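# Stack three cups mouth down, bigger over smaller

## Task

Stack all three cups into one nest with each bigger cup covering a smaller one, every cup upside down (opening toward the table) and standing straight rather than tipped, and the stack must stay that way after the hand lets go, with nothing held up by the robot.

## Robot and tools

ROBOT. One six-joint arm ends in a five-finger right hand. The only camera is cam_wrist (672x504 pixels), mounted at the wrist. Joint ranges in rad: shoulder pan -3.142..3.142, shoulder lift and all three wrist joints -6.283..6.283, elbow 0.000..3.142.

FRAMES. The scene frame has its origin on the tabletop straight under the arm base, +z up, and +y to the left when facing along +x. The base itself may sit slightly tilted. The hand point is fixed to the palm, 0.05 m in front of it, where index pad and thumb tip meet in a pinch. Its own axes: +z runs along straightened fingers, +y points out of the palm, +x crosses the palm from the thumb toward the little finger. Straight fingers extend 0.06-0.07 m past the point along +z. Sideways the hand reaches 0.08 m on the little-finger side; on the thumb side 0.02 m when the thumb is swung fully in front of the palm, otherwise up to 0.09 m. A rigid wrist bracket on the little-finger side stands 0.03 m beyond the point along +y and 0.11 m across the palm; it can collide. Rotating the hand, especially about x or y, shifts the point slightly.

ROW FORMAT (used by both execute_actions and move). One flat list of 14 numbers, each between -1 and 1, in this order: dx, dy, dz, rx, ry, rz, little, ring, middle, index, thumb_bend, thumb_turn, force_limit, speed.
- dx..rz: an offset, not a pose, expressed in the hand point's own axes. Scale: 1.0 equals 0.6 m for dx/dy/dz and 180 degrees for the rotation vector rx/ry/rz.
- little, ring, middle, index, thumb_bend: absolute finger targets, +1 straight/open, -1 fully curled/closed. thumb_turn: +1 beside the palm, -1 swung in front of the palm facing the fingers. A pinch is roughly index -0.22, thumb_bend -0.75, thumb_turn -0.57.
- force_limit: the load where a closing motor halts, linear from about 0 N (-1) to 10 N (+1) at the fingertip, 15 N for the two thumb motors; it never halts opening. speed: linear from near zero (-1) to full (+1, full travel in 0.6 s). Close at -0.9 or slower for a gentle grip; fast fingers overshoot the limit.

execute_actions(actions): a list of actions; each action is a list of up to 15 rows, one row per 1/30 s step, so one action lasts 0.5 s; if fewer rows are given the final row repeats. Every row's offset counts from the hand point's measured pose when that action began (for the first action of a call, the last pose reported), not from the row before. An empty list just returns state and images. Each step the commanded pose is clipped to within 100 mm and 16 degrees of the measured pose, and the arm lags about 0.17 s behind; after an action it goes no further than the last clipped pose, so large moves need more actions.

move(target, speed, stop_force, blocking): target is one 14-number row, its offset counted from the pose in the latest result that shows one, in hand axes. It follows a straight path lasting 0.5-10 s (stops short if longer), turning the short way. speed is m/s, 0.002-0.5, default 0.25; rotation capped at twice that in rad/s. The path ignores obstacles and the hand may overshoot speed. stop_force (N, 13-80, optional, not before 0.2 s of scene time) ends the path when the wrist sensor feels that much extra push against the direction of travel for two steps; the arm then backs up two steps and holds. Use it only with slow, non-rotating moves; omit it when leaving a surface you press on. blocking=false returns after 0.5 s while the arm keeps going (not allowed with stop_force); then use wait(0) or stop before other motion commands. The result adds a move line: done, off_target, moving, held, fault, or contact (stop_force ended it), plus limits=paced (pose clipped) or limits=held (some steps blocked), and distance from target.

wait(seconds 0-10) lets time pass holding the last command. stop() brakes a running move. zoom_image(camera "cam_wrist", region [x0,y0,x1,y1] in pixels, origin top-left, at most 504x504) enlarges part of the last image. show_instructions() displays the reference image pages. finished_scene(scene) ends the current scene, given its number, and reports success; it is final.

RESULTS. The state line gives end_effector_position (m) and end_effector_quat_wxyz plus velocities in the scene frame; printed position drifts at long reach. "Hand target" is the pose the controller now steers toward. "pose unreachable" means the clearance check (which treats the base mount as arm) altered or blocked a command; HELD in step readings marks held-back steps. Wrist force and torque are in the hand's axes; pressing on a surface reads as force pointing back into the arm; offsets up to about 5.5 N, noise up to 3.4 N, saturation near 100 N; "no reading" is harmless. hand_measured, hand_stopped_by and hand_load_n list six values in the motor order above. Stop words: moving, target, force, stalled, fault (motor dead). Load is positive when the finger is pushed open; a slipped grip shows loads near 0.

GRIPPING. With thumb_turn fully in front, the hand wraps objects 0.035-0.08 m wide across the palm; turn the thumb before arriving. A motor moves only when its target changes by 0.01 or more, then locks when it arrives or hits force_limit. Resend same numbers to keep a grip; send a more-open target to release.

AVOID. The arm is stiff: commanding even slightly into a hard surface can fault. Contact torque beyond a joint's limit (pan and lift 290, elbow 132, wrists 47.5 N m, held weight included) or 150 N outside force stops the arm for 10 s. MOTOR HOT warns at 70 °C; 85 °C brakes the arm until cooled. Approach slowly, never knock cups off the table, do not drop or slam them, and release so the stack stands by itself.

Each tool is called after "Call:" as a command line: name --argument value for each argument, lists and objects as JSON in quotes; but a table of rows of numbers goes row by row, as --pt "numbers of a row", without its own name.

Reference images:

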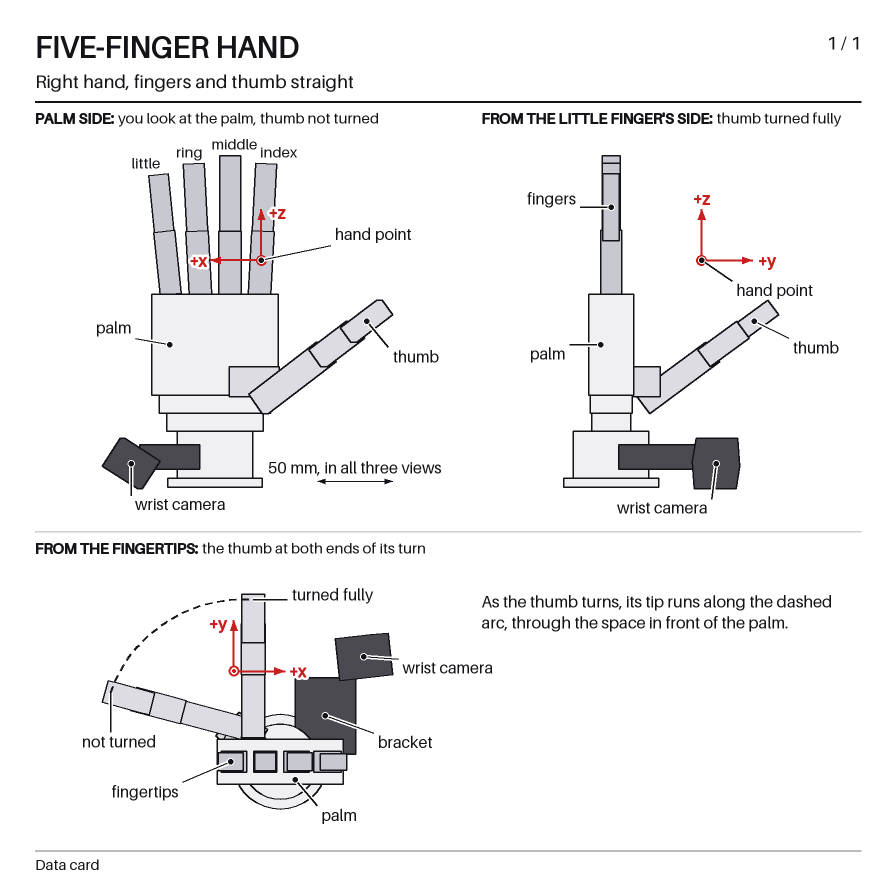

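## Session

Call:
execute_actions --actions '[]'

Scene clock: 0.00 s.
end_effector_position=(+0.8167, -0.2348, +0.3681) hand_measured=(+1.000, +1.000, +1.000, +1.000, +1.000, +1.000) hand_load_n=(+0.0, +0.0, +0.0, +0.0, +0.0, +0.0) hand_stopped_by=(target, target, target, target, target, target) hand_force_limit=0.00 hand_speed=-0.80 end_effector_quat_wxyz=(+0.157, +0.986, +0.038, -0.043) end_effector_velocity=(+0.001, +0.000, +0.002) end_effector_angular_velocity=(-0.002, -0.004, +0.000)
Joint positions: [-0.281 -0.866  1.011  1.387  1.888  1.174]
Joint velocities: [ 0.001 -0.001 -0.002 -0.001  0.001  0.001]
Wrist force (N, on the end effector, along its own x y z axes, offset not removed): no reading
Wrist torque (N m, same axes, about the end effector's origin, offset not removed): no reading
Hand target: +0.817, -0.235, +0.368; +0.157, +0.986, +0.038, -0.043

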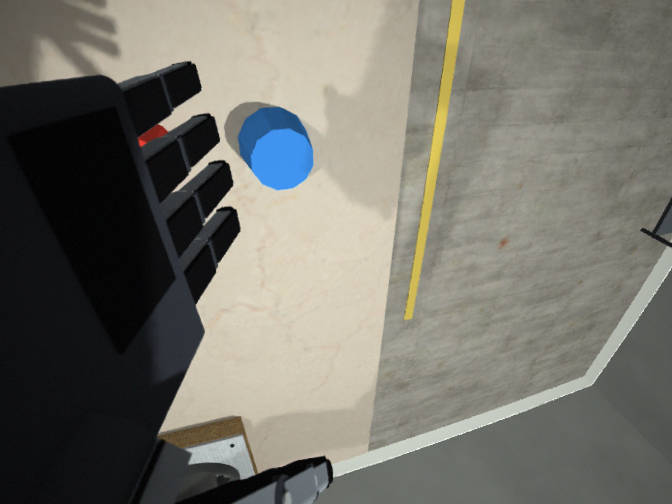

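Call:
move --target '[0.02,-0.316,-0.15,0.1006,0.0276,0.0243,1,1,1,1,1,1,0,0.5]'

Scene clock: 2.17 s.
end_effector_position=(+0.8181, -0.0265, +0.3939) hand_measured=(+1.000, +1.000, +1.000, +1.000, +1.000, +1.000) hand_load_n=(+0.0, +0.0, +0.0, +0.0, +0.0, +0.0) hand_stopped_by=(target, target, target, target, target, target) hand_force_limit=0.00 hand_speed=0.50 end_effector_quat_wxyz=(-0.000, +1.000, +0.000, -0.000) end_effector_velocity=(-0.001, +0.003, -0.001) end_effector_angular_velocity=(+0.004, +0.004, +0.000)
Joint positions: [-0.139 -0.913  0.988  1.487  1.563  1.398]
Joint velocities: [ 0.002  0.001  0.002  0.001 -0.003  0.002]
Wrist force (N, on the end effector, along its own x y z axes, offset not removed): [-3.2 -7.3 -5.4]
Wrist torque (N m, same axes, about the end effector's origin, offset not removed): [-0.45 0.59 -0.53]
Hand target: +0.818, -0.026, +0.394; -0.000, +1.000, +0.000, -0.000
Off the commanded pose: 0.000 m, 0 deg.
move: done

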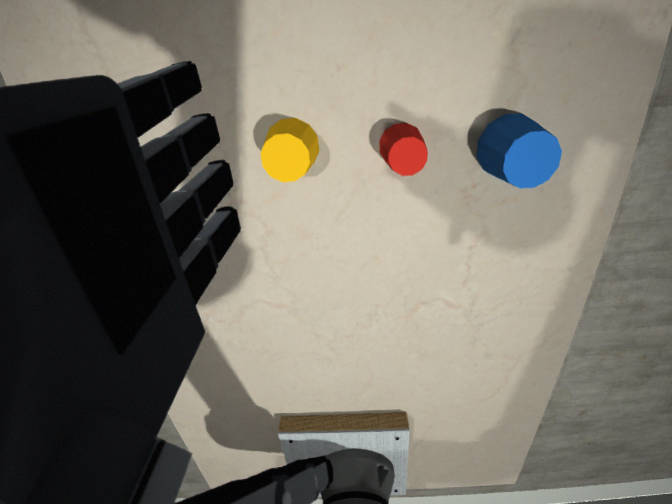

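Call:
move --target '[-0.1,0,0.3,0,0,0,1,1,1,1,1,1,0,0.5]'

Scene clock: 4.13 s.
end_effector_position=(+0.7583, -0.0268, +0.2143) hand_measured=(+1.000, +1.000, +1.000, +1.000, +1.000, +1.000) hand_load_n=(+0.0, +0.0, +0.0, +0.0, +0.0, +0.0) hand_stopped_by=(target, target, target, target, target, target) hand_force_limit=0.00 hand_speed=0.50 end_effector_quat_wxyz=(-0.000, +1.000, +0.000, -0.000) end_effector_velocity=(-0.001, +0.000, -0.003) end_effector_angular_velocity=(+0.001, +0.000, -0.000)
Joint positions: [-0.151 -0.937  1.355  1.144  1.563  1.386]
Joint velocities: [-0.     0.001  0.005 -0.005 -0.001 -0.   ]
Wrist force (N, on the end effector, along its own x y z axes, offset not removed): [0.8 -3.9 -2.6]
Wrist torque (N m, same axes, about the end effector's origin, offset not removed): [-0.31 -0.15 0.05]
Hand target: +0.758, -0.027, +0.214; -0.000, +1.000, +0.000, -0.000
Off the commanded pose: 0.001 m, 0 deg.
move: done

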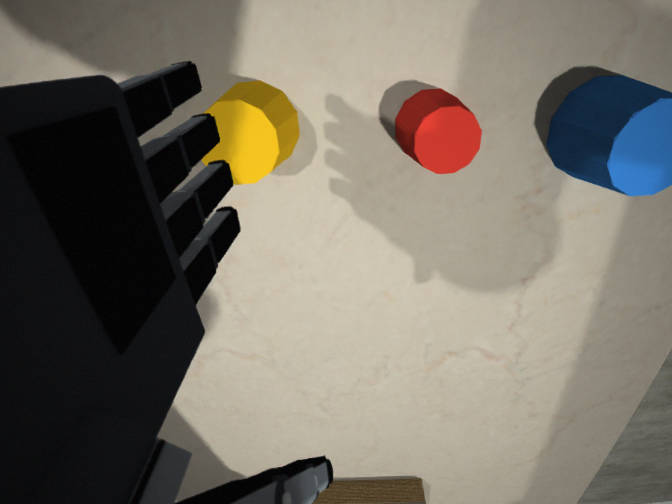

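Call:
move --target '[-0.1,-0.12,0.08,0,0.5,0,1,1,1,1,1,-1,0,0.5]' --speed 0.4

Call:
move --target '[-0.2,0,0,0,0,0,1,1,1,1,1,-1,0,0.5]' --speed 0.15

Scene clock: 9.27 s.
end_effector_position=(+0.6984, +0.0451, +0.1661) hand_measured=(+1.000, +1.000, +1.000, +1.000, +1.000, -1.000) hand_load_n=(+0.0, +0.0, +0.0, +0.0, +0.0, +0.0) hand_stopped_by=(target, target, target, target, target, target) hand_force_limit=0.00 hand_speed=0.50 end_effector_quat_wxyz=(-0.001, +0.708, +0.001, +0.706) end_effector_velocity=(+0.003, +0.000, +0.002) end_effector_angular_velocity=(-0.001, -0.020, +0.001)
Joint positions: [-0.135 -1.347  2.428 -1.088  1.4    1.578]
Joint velocities: [ 0.001  0.008  0.002 -0.03   0.     0.002]
Wrist force (N, on the end effector, along its own x y z axes, offset not removed): [0.9 -3.3 -3.2]
Wrist torque (N m, same axes, about the end effector's origin, offset not removed): [0.15 -0.14 -0.25]
Hand target: +0.698, +0.045, +0.166; -0.001, +0.707, +0.001, +0.707
Off the commanded pose: 0.000 m, 0 deg.
move: done

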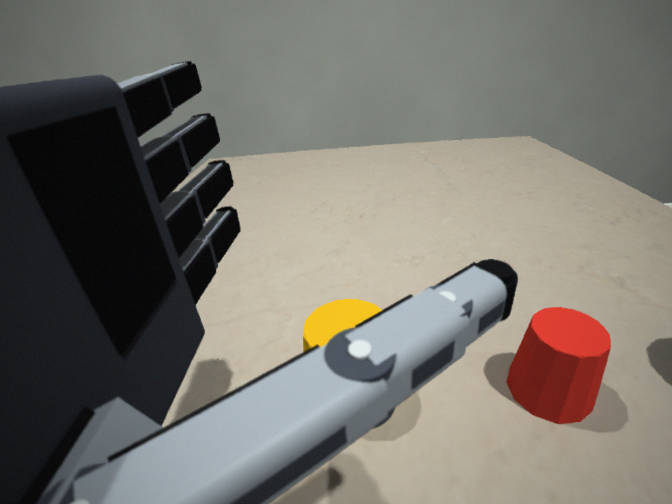

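Scene clock: 10.70 s.
end_effector_position=(+0.6981, +0.0449, +0.0462) hand_measured=(+1.000, +1.000, +1.000, +1.000, +1.000, -1.000) hand_load_n=(+0.0, +0.0, +0.0, +0.0, +0.0, +0.0) hand_stopped_by=(target, target, target, target, target, target) hand_force_limit=0.00 hand_speed=0.50 end_effector_quat_wxyz=(-0.001, +0.708, +0.001, +0.706) end_effector_velocity=(+0.001, +0.000, -0.002) end_effector_angular_velocity=(-0.001, -0.004, +0.000)
Joint positions: [-0.133 -1.061  2.443 -1.39   1.402  1.578]
Joint velocities: [ 0.001  0.008 -0.002 -0.01   0.     0.   ]
Wrist force (N, on the end effector, along its own x y z axes, offset not removed): [0.3 -6.5 0.7]
Wrist torque (N m, same axes, about the end effector's origin, offset not removed): [-0.74 0.30 -0.36]
Hand target: +0.698, +0.045, +0.046; -0.001, +0.708, +0.001, +0.706
Off the commanded pose: 0.000 m, 0 deg.
move: done

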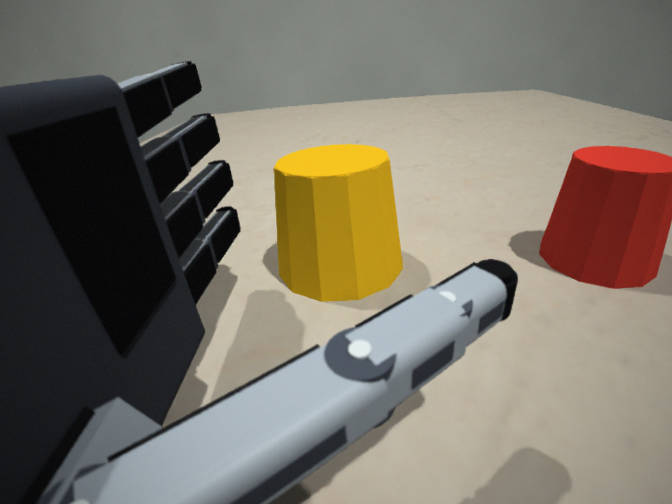

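Call:
move --target '[-0.025,0.012,0.135,0,0,0,1,1,1,1,1,-1,0,0.5]' --speed 0.1

Call:
move --target '[0,0,0,0,0,0,0.2,-0.5,-0.6,-0.6,0.2,-1,0.2,-0.5]'

Scene clock: 12.57 s.
end_effector_position=(+0.7786, +0.0379, +0.0311) hand_measured=(+1.000, +1.000, +1.000, +1.000, +1.000, -1.000) hand_load_n=(+0.0, +0.0, +0.0, +0.0, +0.0, +0.0) hand_stopped_by=(target, target, target, target, target, target) hand_force_limit=0.00 hand_speed=0.50 end_effector_quat_wxyz=(-0.001, +0.708, +0.001, +0.706) end_effector_velocity=(+0.003, -0.000, -0.000) end_effector_angular_velocity=(-0.002, -0.000, -0.000)
Joint positions: [-0.12  -0.985  2.289 -1.312  1.415  1.577]
Joint velocities: [ 0.001  0.003 -0.006  0.003  0.001 -0.001]
Wrist force (N, on the end effector, along its own x y z axes, offset not removed): [2.2 -11.9 2.8]
Wrist torque (N m, same axes, about the end effector's origin, offset not removed): [-1.58 -0.54 -0.09]
Hand target: +0.779, +0.038, +0.031; -0.001, +0.708, +0.001, +0.706
Off the commanded pose: 0.000 m, 0 deg.
move: done

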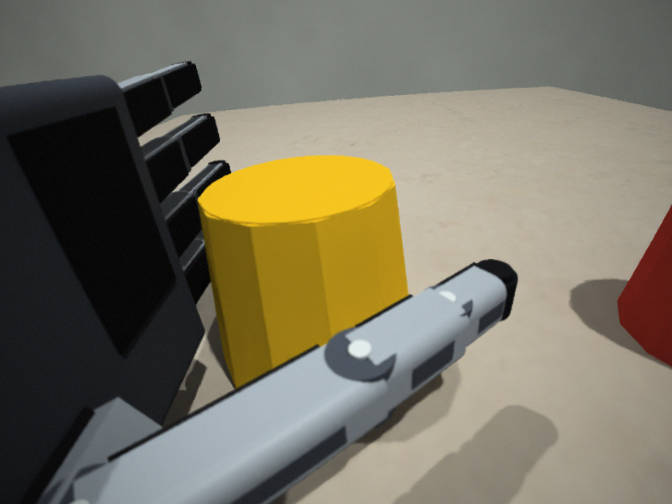

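Scene clock: 13.90 s.
end_effector_position=(+0.7786, +0.0379, +0.0312) hand_measured=(+0.200, +0.116, +0.180, +0.254, +0.528, -1.000) hand_load_n=(+0.0, +7.5, +8.5, +0.5, +15.0, +1.5) hand_stopped_by=(target, force, force, force, force, target) hand_force_limit=0.20 hand_speed=-0.50 end_effector_quat_wxyz=(-0.001, +0.708, +0.001, +0.706) end_effector_velocity=(+0.000, +0.000, -0.000) end_effector_angular_velocity=(+0.001, +0.001, -0.000)
Joint positions: [-0.12  -0.985  2.289 -1.312  1.415  1.577]
Joint velocities: [ 0.     0.    -0.001  0.001  0.     0.001]
Wrist force (N, on the end effector, along its own x y z axes, offset not removed): [4.3 -5.0 0.9]
Wrist torque (N m, same axes, about the end effector's origin, offset not removed): [-0.51 -0.03 -0.28]
Hand target: +0.779, +0.038, +0.031; -0.001, +0.708, +0.001, +0.706
Off the commanded pose: 0.000 m, 0 deg.
move: done

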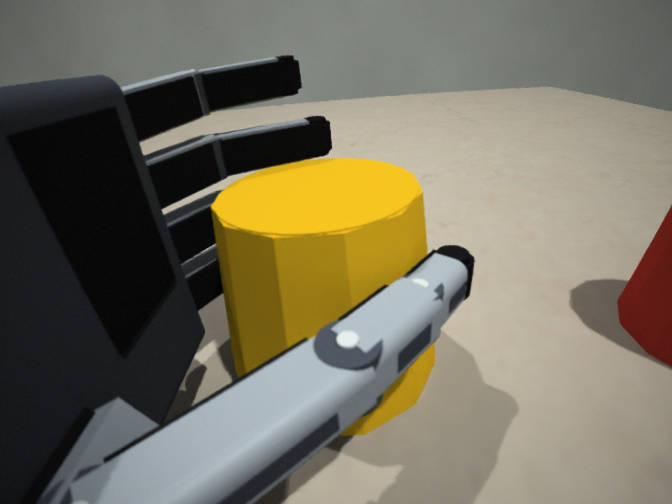

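Call:
move --target '[0,0,0,0,0,0,0.2,0.3,-0.6,-0.7,0.2,-1,0.3,-0.7]'

Call:
move --target '[0.15,0,0,0,0,0,0.2,0.3,-0.6,-0.7,0.2,-1,0.3,-0.7]' --speed 0.15

Call:
move --target '[0,0.14,0,0,0,0,0.2,0.3,-0.6,-0.7,0.2,-1,0.3,-0.7]' --speed 0.15

Scene clock: 15.17 s.
end_effector_position=(+0.7786, +0.0379, +0.0312) hand_measured=(+0.200, +0.300, +0.180, +0.226, +0.530, -1.000) hand_load_n=(+0.0, +0.0, +7.0, +10.0, +16.5, -1.5) hand_stopped_by=(target, target, force, force, force, target) hand_force_limit=0.30 hand_speed=-0.70 end_effector_quat_wxyz=(-0.001, +0.708, +0.001, +0.706) end_effector_velocity=(-0.001, -0.000, +0.001) end_effector_angular_velocity=(-0.000, -0.001, -0.001)
Joint positions: [-0.12  -0.985  2.289 -1.312  1.415  1.577]
Joint velocities: [ 0.    -0.002  0.001 -0.     0.001 -0.   ]
Wrist force (N, on the end effector, along its own x y z axes, offset not removed): [2.7 -8.8 0.8]
Wrist torque (N m, same axes, about the end effector's origin, offset not removed): [-1.11 -0.19 0.03]
Hand target: +0.779, +0.038, +0.031; -0.001, +0.708, +0.001, +0.706
Off the commanded pose: 0.000 m, 0 deg.
move: done

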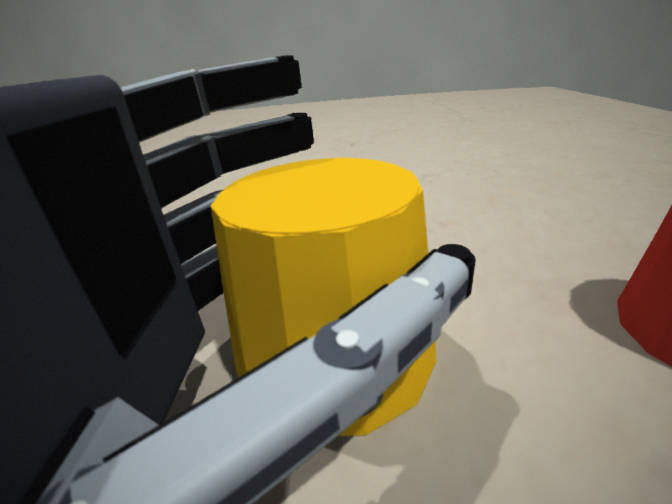

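Scene clock: 16.37 s.
end_effector_position=(+0.7788, +0.0380, +0.1209) hand_measured=(+0.200, +0.300, +0.180, +0.226, +0.530, -1.000) hand_load_n=(+0.0, +0.0, +7.0, +10.0, +16.5, -1.5) hand_stopped_by=(target, target, force, force, force, target) hand_force_limit=0.30 hand_speed=-0.70 end_effector_quat_wxyz=(-0.001, +0.708, +0.001, +0.706) end_effector_velocity=(+0.000, -0.000, +0.004) end_effector_angular_velocity=(-0.001, +0.001, -0.000)
Joint positions: [-0.121 -1.168  2.289 -1.129  1.414  1.577]
Joint velocities: [-0.    -0.007 -0.001  0.009  0.    -0.001]
Wrist force (N, on the end effector, along its own x y z axes, offset not removed): [-0.5 -1.3 2.2]
Wrist torque (N m, same axes, about the end effector's origin, offset not removed): [-0.03 0.13 -0.07]
Hand target: +0.779, +0.038, +0.121; -0.001, +0.708, +0.001, +0.706
Off the commanded pose: 0.000 m, 0 deg.
move: done

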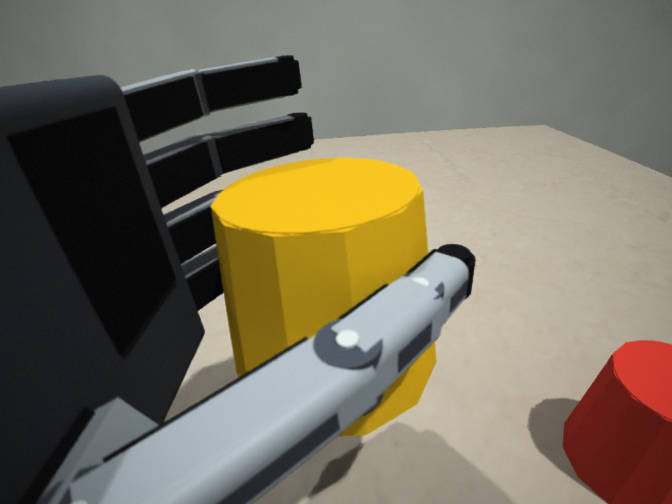

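Scene clock: 17.53 s.
end_effector_position=(+0.7789, -0.0457, +0.1211) hand_measured=(+0.200, +0.300, +0.180, +0.226, +0.530, -1.000) hand_load_n=(+0.0, +0.0, +7.0, +10.0, +16.5, -1.5) hand_stopped_by=(target, target, force, force, force, target) hand_force_limit=0.30 hand_speed=-0.70 end_effector_quat_wxyz=(-0.001, +0.708, +0.001, +0.706) end_effector_velocity=(+0.000, -0.003, -0.000) end_effector_angular_velocity=(-0.001, +0.000, +0.000)
Joint positions: [-0.289 -1.177  2.307 -1.139  1.246  1.579]
Joint velocities: [-0.006  0.001  0.    -0.    -0.007 -0.001]
Wrist force (N, on the end effector, along its own x y z axes, offset not removed): [0.7 -6.0 1.9]
Wrist torque (N m, same axes, about the end effector's origin, offset not removed): [-0.50 -0.27 -0.17]
Hand target: +0.779, -0.046, +0.121; -0.001, +0.708, +0.001, +0.706
Off the commanded pose: 0.000 m, 0 deg.
move: done

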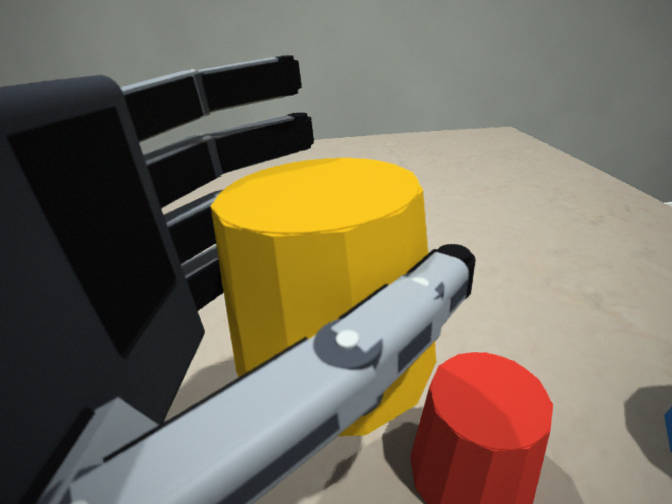

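Call:
move --target '[0,0.119,0.003,0,0,0,0.2,0.3,-0.6,-0.7,0.2,-1,0.3,-0.7]' --speed 0.15

Call:
move --target '[-0.149,0,0,0,0,0,0.2,0.3,-0.6,-0.7,0.2,-1,0.3,-0.7]' --speed 0.05 --stop_force 13

Scene clock: 19.37 s.
end_effector_position=(+0.7808, -0.1168, +0.1212) hand_measured=(+0.200, +0.300, +0.180, +0.226, +0.530, -1.000) hand_load_n=(+0.0, +0.0, +7.0, +10.0, +16.5, -1.5) hand_stopped_by=(target, target, force, force, force, target) hand_force_limit=0.30 hand_speed=-0.70 end_effector_quat_wxyz=(-0.001, +0.708, +0.001, +0.706) end_effector_velocity=(+0.001, -0.003, +0.001) end_effector_angular_velocity=(+0.000, -0.002, +0.000)
Joint positions: [-0.423 -1.171  2.297 -1.136  1.112  1.581]
Joint velocities: [-0.006 -0.    -0.001 -0.    -0.006  0.001]
Wrist force (N, on the end effector, along its own x y z axes, offset not removed): [-1.0 -5.2 -0.8]
Wrist torque (N m, same axes, about the end effector's origin, offset not removed): [-0.46 0.10 -0.08]
Hand target: +0.781, -0.117, +0.121; -0.001, +0.708, +0.001, +0.706
Off the commanded pose: 0.000 m, 0 deg.
move: done

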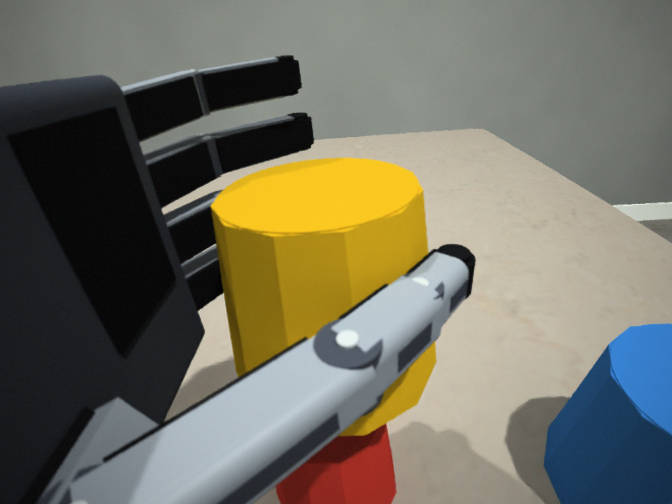

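Scene clock: 21.63 s.
end_effector_position=(+0.7805, -0.1169, +0.0320) hand_measured=(+0.200, +0.300, +0.180, +0.226, +0.530, -1.000) hand_load_n=(+0.0, +0.0, +7.0, +10.0, +16.5, -1.5) hand_stopped_by=(target, target, force, force, force, target) hand_force_limit=0.30 hand_speed=-0.70 end_effector_quat_wxyz=(-0.001, +0.708, +0.001, +0.706) end_effector_velocity=(+0.000, -0.001, -0.003) end_effector_angular_velocity=(+0.000, -0.001, -0.001)
Joint positions: [-0.422 -0.988  2.297 -1.319  1.113  1.581]
Joint velocities: [-0.001  0.006 -0.001 -0.006 -0.     0.001]
Wrist force (N, on the end effector, along its own x y z axes, offset not removed): [-3.0 -0.3 -4.2]
Wrist torque (N m, same axes, about the end effector's origin, offset not removed): [0.43 0.49 0.01]
Hand target: +0.781, -0.117, +0.032; -0.001, +0.708, +0.001, +0.706
Off the commanded pose: 0.000 m, 0 deg.
move: done

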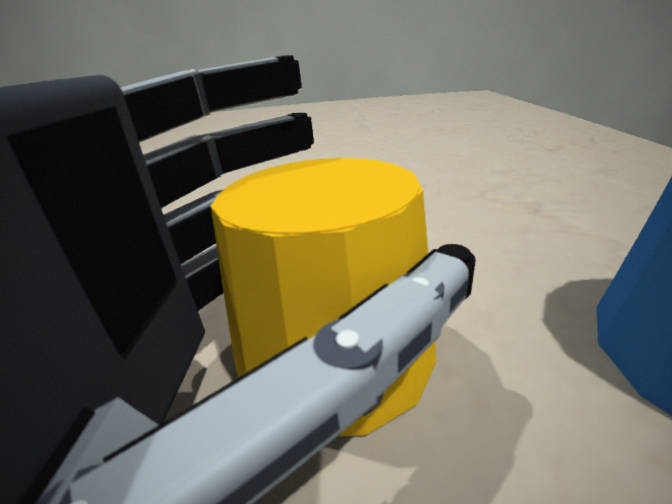

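Open, retreat, shift.

Call:
move --target '[0,0,0,0,0,0,1,1,1,1,1,-1,0.3,0.3]'

Call:
move --target '[0.018,0,-0.23,0,0,0,1,1,1,1,1,-1,0.3,0.3]'

Call:
move --target '[0,0.255,0,0,0,0,1,1,1,1,1,-1,0.3,0.3]'

Scene clock: 22.70 s.
end_effector_position=(+0.7806, -0.1169, +0.0319) hand_measured=(+1.000, +1.000, +1.000, +1.000, +1.000, -1.000) hand_load_n=(+0.0, +0.0, +0.0, +0.0, +0.0, +0.0) hand_stopped_by=(target, target, target, target, target, target) hand_force_limit=0.30 hand_speed=0.30 end_effector_quat_wxyz=(-0.001, +0.708, +0.001, +0.706) end_effector_velocity=(+0.000, -0.000, +0.001) end_effector_angular_velocity=(+0.000, -0.001, -0.000)
Joint positions: [-0.422 -0.987  2.297 -1.319  1.113  1.581]
Joint velocities: [ 0.    -0.002 -0.     0.001  0.     0.001]
Wrist force (N, on the end effector, along its own x y z axes, offset not removed): [8.4 -1.8 1.5]
Wrist torque (N m, same axes, about the end effector's origin, offset not removed): [-0.10 -1.45 0.46]
Hand target: +0.781, -0.117, +0.032; -0.001, +0.708, +0.001, +0.706
Off the commanded pose: 0.000 m, 0 deg.
move: done

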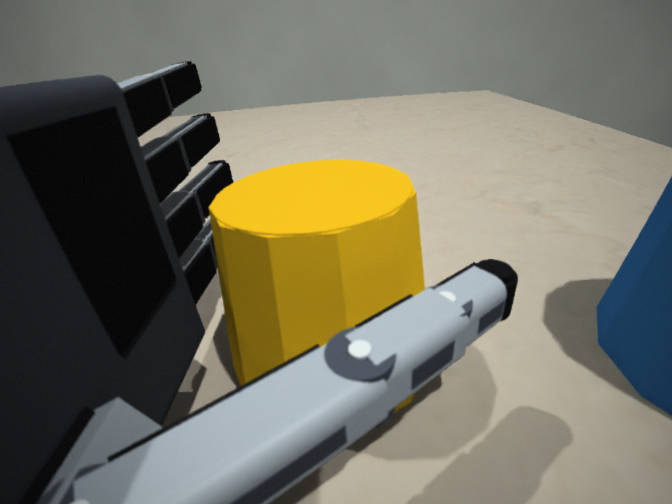

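Scene clock: 24.00 s.
end_effector_position=(+0.6430, -0.1170, +0.0430) hand_measured=(+1.000, +1.000, +1.000, +1.000, +1.000, -1.000) hand_load_n=(+0.0, +0.0, +0.0, +0.0, +0.0, +0.0) hand_stopped_by=(target, target, target, target, target, target) hand_force_limit=0.30 hand_speed=0.30 end_effector_quat_wxyz=(-0.001, +0.708, +0.001, +0.706) end_effector_velocity=(-0.002, -0.001, +0.002) end_effector_angular_velocity=(-0.001, -0.003, +0.001)
Joint positions: [-0.595 -1.074  2.567 -1.504  0.94   1.583]
Joint velocities: [-0.006 -0.003  0.004 -0.004 -0.007  0.001]
Wrist force (N, on the end effector, along its own x y z axes, offset not removed): [-4.6 0.0 0.5]
Wrist torque (N m, same axes, about the end effector's origin, offset not removed): [0.39 0.58 -0.23]
Hand target: +0.643, -0.117, +0.043; -0.001, +0.708, +0.001, +0.706
Off the commanded pose: 0.000 m, 0 deg.
move: done

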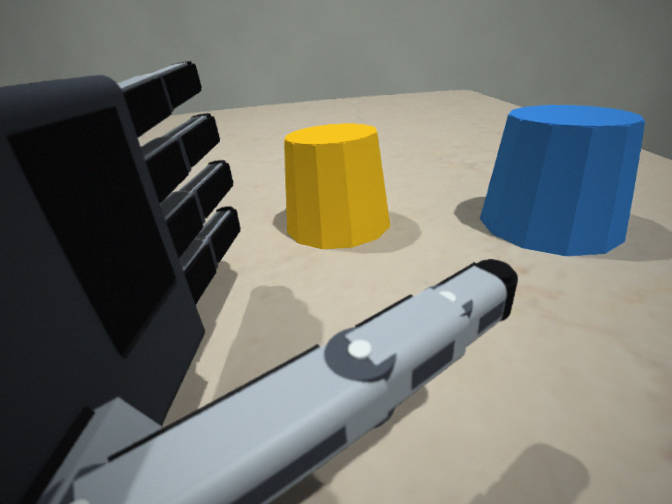

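Scene clock: 25.33 s.
end_effector_position=(+0.6430, -0.2697, +0.0432) hand_measured=(+1.000, +1.000, +1.000, +1.000, +1.000, -1.000) hand_load_n=(+0.0, +0.0, +0.0, +0.0, +0.0, +0.0) hand_stopped_by=(target, target, target, target, target, target) hand_force_limit=0.30 hand_speed=0.30 end_effector_quat_wxyz=(-0.001, +0.708, +0.000, +0.706) end_effector_velocity=(+0.000, -0.002, -0.001) end_effector_angular_velocity=(+0.001, +0.002, +0.002)
Joint positions: [-0.894 -1.054  2.468 -1.429  0.642  1.589]
Joint velocities: [-0.003  0.002 -0.003  0.003 -0.005 -0.001]
Wrist force (N, on the end effector, along its own x y z axes, offset not removed): [-0.4 -7.4 5.2]
Wrist torque (N m, same axes, about the end effector's origin, offset not removed): [-1.35 -0.16 -0.22]
Hand target: +0.643, -0.270, +0.043; -0.001, +0.708, +0.001, +0.706
Off the commanded pose: 0.001 m, 0 deg.
move: done

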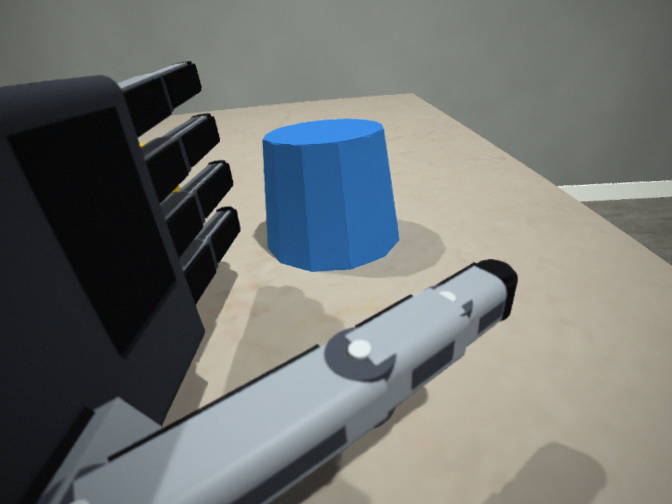

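Call:
move --target '[0,0,0.187,0,0,0,1,1,1,1,1,-1,0,0.5]' --speed 0.12

Call:
move --target '[0,0,0,0,0,0,0.5,0.5,-0.6,-0.6,0.2,-1,0.2,-0.6]'

Scene clock: 27.17 s.
end_effector_position=(+0.7549, -0.2695, +0.0430) hand_measured=(+1.000, +1.000, +1.000, +1.000, +1.000, -1.000) hand_load_n=(+0.0, +0.0, +0.0, +0.0, +0.0, +0.0) hand_stopped_by=(target, target, target, target, target, target) hand_force_limit=0.00 hand_speed=0.50 end_effector_quat_wxyz=(-0.001, +0.708, +0.001, +0.706) end_effector_velocity=(+0.004, -0.001, +0.000) end_effector_angular_velocity=(-0.003, -0.001, +0.000)
Joint positions: [-0.708 -0.999  2.271 -1.284  0.827  1.585]
Joint velocities: [ 0.003  0.002 -0.007  0.004  0.003 -0.003]
Wrist force (N, on the end effector, along its own x y z axes, offset not removed): [0.4 -5.6 -2.6]
Wrist torque (N m, same axes, about the end effector's origin, offset not removed): [-0.53 0.29 -0.06]
Hand target: +0.755, -0.270, +0.043; -0.001, +0.708, +0.001, +0.706
Off the commanded pose: 0.000 m, 0 deg.
move: done

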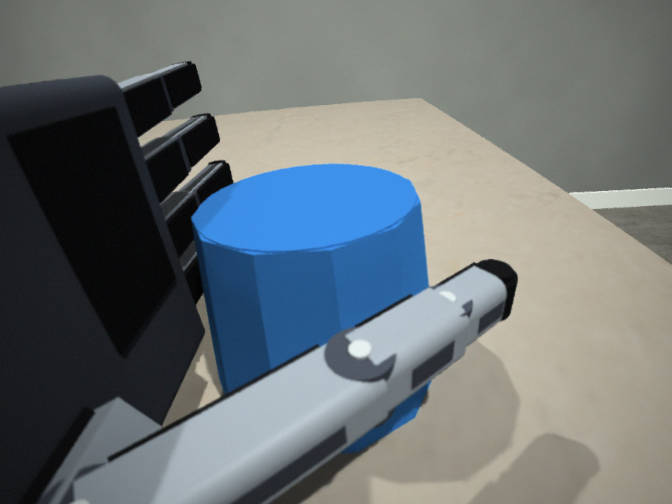

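Scene clock: 28.40 s.
end_effector_position=(+0.7548, -0.2695, +0.0429) hand_measured=(+0.500, +0.500, +0.360, +0.448, +0.670, -1.000) hand_load_n=(+0.0, +0.0, +8.0, +2.0, +14.5, +0.5) hand_stopped_by=(target, target, force, force, force, target) hand_force_limit=0.20 hand_speed=-0.60 end_effector_quat_wxyz=(-0.001, +0.708, +0.001, +0.706) end_effector_velocity=(+0.000, +0.000, +0.001) end_effector_angular_velocity=(+0.001, -0.000, +0.001)
Joint positions: [-0.708 -0.999  2.271 -1.284  0.827  1.585]
Joint velocities: [ 0.    -0.001 -0.     0.001 -0.     0.001]
Wrist force (N, on the end effector, along its own x y z axes, offset not removed): [0.9 -1.2 6.4]
Wrist torque (N m, same axes, about the end effector's origin, offset not removed): [-0.20 -0.18 -0.19]
Hand target: +0.755, -0.270, +0.043; -0.001, +0.708, +0.001, +0.706
Off the commanded pose: 0.000 m, 0 deg.
move: done

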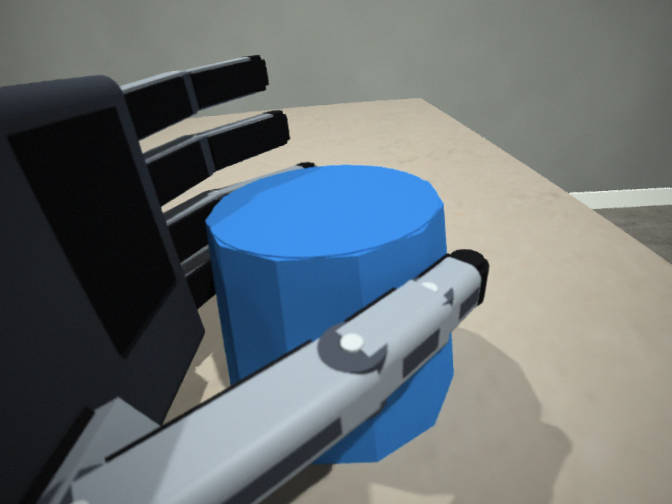

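Target hand ≈ (0.779, −0.114).

Call:
move --target '[0.155,0,0,0,0,0,0.5,0.5,-0.6,-0.7,0.2,-1,0,-0.8]' --speed 0.12

Call:
move --target '[0,-0.259,0.04,0,0,0,0.5,0.5,-0.6,-0.7,0.2,-1,0,-0.8]' --speed 0.15

Call:
move --target '[-0.153,0,0,0,0,0,0.5,0.5,-0.6,-0.7,0.2,-1,0,-0.8]' --speed 0.05 --stop_force 13

Call:
move --target '[0,0,0,0,0,0,1,1,1,1,1,-1,0.3,0.3]'

Call:
move --target '[0.018,0,-0.16,0,0,0,1,1,1,1,1,-1,0.3,0.3]'

Scene clock: 30.47 s.
end_effector_position=(+0.7550, -0.2695, +0.1357) hand_measured=(+0.500, +0.500, +0.360, +0.430, +0.670, -1.000) hand_load_n=(+0.0, +0.0, +5.5, +6.0, +16.0, +0.0) hand_stopped_by=(target, target, force, force, force, target) hand_force_limit=0.00 hand_speed=-0.80 end_effector_quat_wxyz=(-0.001, +0.708, +0.001, +0.706) end_effector_velocity=(+0.000, -0.000, +0.002) end_effector_angular_velocity=(+0.002, +0.002, -0.000)
Joint positions: [-0.71  -1.182  2.267 -1.096  0.826  1.585]
Joint velocities: [-0.    -0.004 -0.002  0.009  0.     0.   ]
Wrist force (N, on the end effector, along its own x y z axes, offset not removed): [-4.5 -0.4 -0.5]
Wrist torque (N m, same axes, about the end effector's origin, offset not removed): [0.32 0.51 -0.30]
Hand target: +0.755, -0.269, +0.136; -0.001, +0.708, +0.001, +0.706
Off the commanded pose: 0.000 m, 0 deg.
move: done

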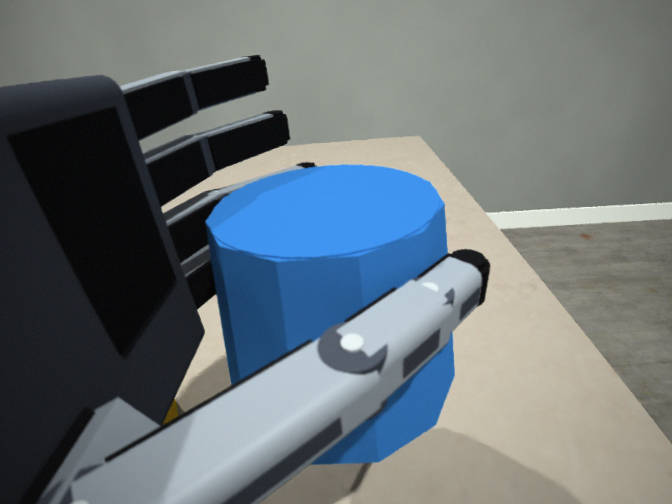

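Scene clock: 32.13 s.
end_effector_position=(+0.7789, -0.1143, +0.1355) hand_measured=(+0.500, +0.500, +0.360, +0.430, +0.670, -1.000) hand_load_n=(+0.0, +0.0, +5.5, +6.0, +16.0, +0.0) hand_stopped_by=(target, target, force, force, force, target) hand_force_limit=0.00 hand_speed=-0.80 end_effector_quat_wxyz=(-0.001, +0.708, +0.001, +0.706) end_effector_velocity=(+0.002, +0.003, +0.001) end_effector_angular_velocity=(-0.001, -0.001, +0.001)
Joint positions: [-0.421 -1.202  2.299 -1.107  1.114  1.581]
Joint velocities: [ 0.006 -0.001 -0.002  0.002  0.005 -0.   ]
Wrist force (N, on the end effector, along its own x y z axes, offset not removed): [0.4 2.6 -2.6]
Wrist torque (N m, same axes, about the end effector's origin, offset not removed): [0.74 0.16 0.51]
Hand target: +0.779, -0.114, +0.135; -0.001, +0.708, +0.001, +0.706
Off the commanded pose: 0.000 m, 0 deg.
move: done

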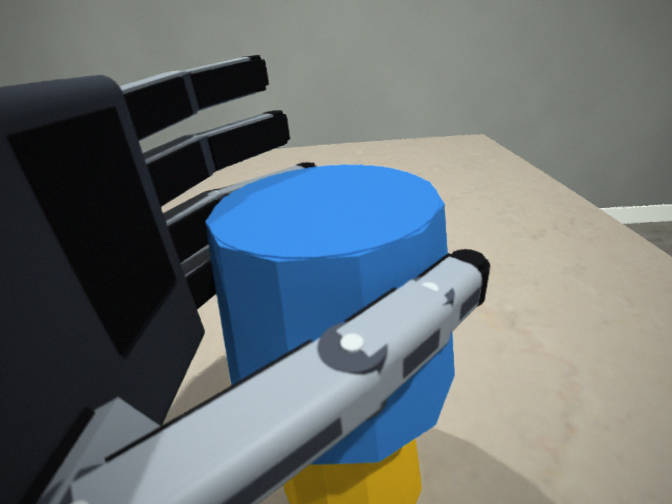

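Scene clock: 34.43 s.
end_effector_position=(+0.7787, -0.1144, +0.0439) hand_measured=(+0.500, +0.500, +0.360, +0.430, +0.670, -1.000) hand_load_n=(+0.0, +0.0, +5.5, +6.0, +16.0, +0.0) hand_stopped_by=(target, target, force, force, force, target) hand_force_limit=0.00 hand_speed=-0.80 end_effector_quat_wxyz=(-0.001, +0.708, +0.001, +0.706) end_effector_velocity=(-0.001, +0.001, -0.004) end_effector_angular_velocity=(+0.001, +0.001, +0.001)
Joint positions: [-0.419 -1.014  2.303 -1.299  1.116  1.581]
Joint velocities: [-0.     0.007  0.001 -0.006 -0.001  0.001]
Wrist force (N, on the end effector, along its own x y z axes, offset not removed): [6.1 -12.9 0.4]
Wrist torque (N m, same axes, about the end effector's origin, offset not removed): [-1.57 -1.05 -0.03]
Hand target: +0.779, -0.114, +0.044; -0.001, +0.708, +0.001, +0.706
Off the commanded pose: 0.000 m, 0 deg.
move: done

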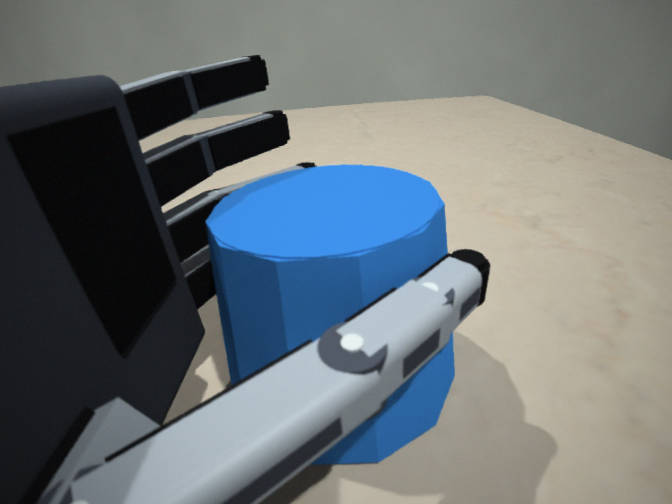

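Scene clock: 35.03 s.
end_effector_position=(+0.7787, -0.1144, +0.0439) hand_measured=(+1.000, +1.000, +1.000, +1.000, +1.000, -1.000) hand_load_n=(+0.0, +0.0, +0.0, +0.0, +0.0, +0.0) hand_stopped_by=(target, target, target, target, target, target) hand_force_limit=0.30 hand_speed=0.30 end_effector_quat_wxyz=(-0.001, +0.708, +0.001, +0.706) end_effector_velocity=(+0.001, -0.001, +0.001) end_effector_angular_velocity=(-0.001, -0.002, -0.001)
Joint positions: [-0.419 -1.014  2.303 -1.299  1.116  1.581]
Joint velocities: [-0.001 -0.001 -0.    -0.001  0.     0.   ]
Wrist force (N, on the end effector, along its own x y z axes, offset not removed): [-3.2 -3.0 -1.1]
Wrist torque (N m, same axes, about the end effector's origin, offset not removed): [-0.02 0.59 -0.45]
Hand target: +0.779, -0.114, +0.044; -0.001, +0.708, +0.001, +0.706
Off the commanded pose: 0.000 m, 0 deg.
move: done

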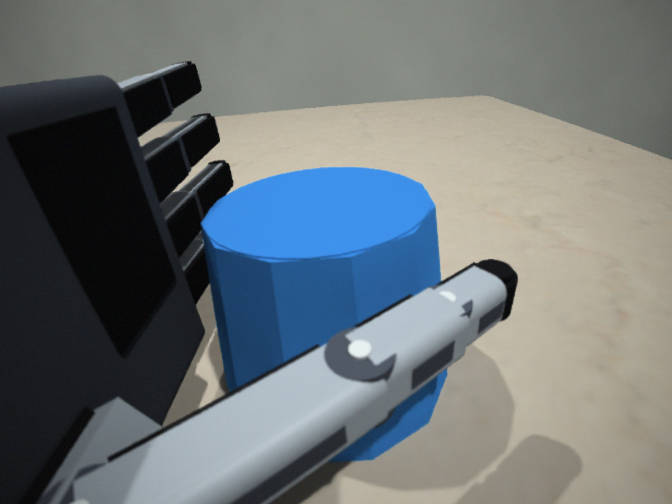

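Scene clock: 36.17 s.
end_effector_position=(+0.6830, -0.1145, +0.0548) hand_measured=(+1.000, +1.000, +1.000, +1.000, +1.000, -1.000) hand_load_n=(+0.0, +0.0, +0.0, +0.0, +0.0, +0.0) hand_stopped_by=(target, target, target, target, target, target) hand_force_limit=0.30 hand_speed=0.30 end_effector_quat_wxyz=(-0.001, +0.708, +0.001, +0.706) end_effector_velocity=(-0.003, +0.001, +0.000) end_effector_angular_velocity=(-0.000, +0.000, +0.002)
Joint positions: [-0.527 -1.093  2.491 -1.408  1.008  1.582]
Joint velocities: [-0.004 -0.002  0.006 -0.004 -0.006 -0.   ]
Wrist force (N, on the end effector, along its own x y z axes, offset not removed): [-3.6 -1.8 4.2]
Wrist torque (N m, same axes, about the end effector's origin, offset not removed): [-0.20 0.45 -0.20]
Hand target: +0.683, -0.115, +0.055; -0.001, +0.708, +0.001, +0.706
Off the commanded pose: 0.000 m, 0 deg.
move: done

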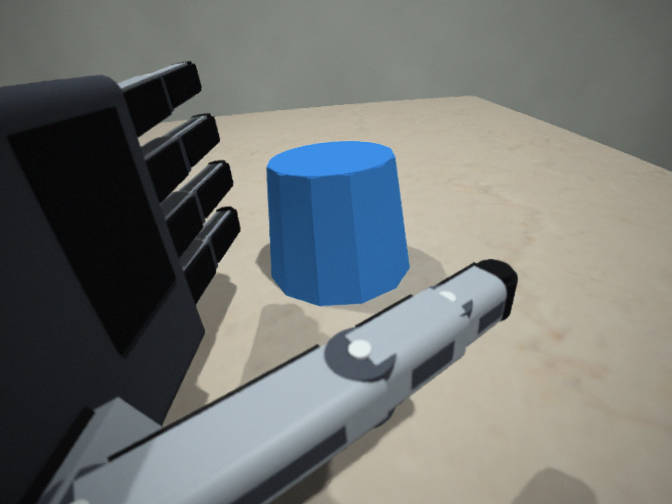

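Call:
finished_scene --scene 1

The scene is finished: the task was done.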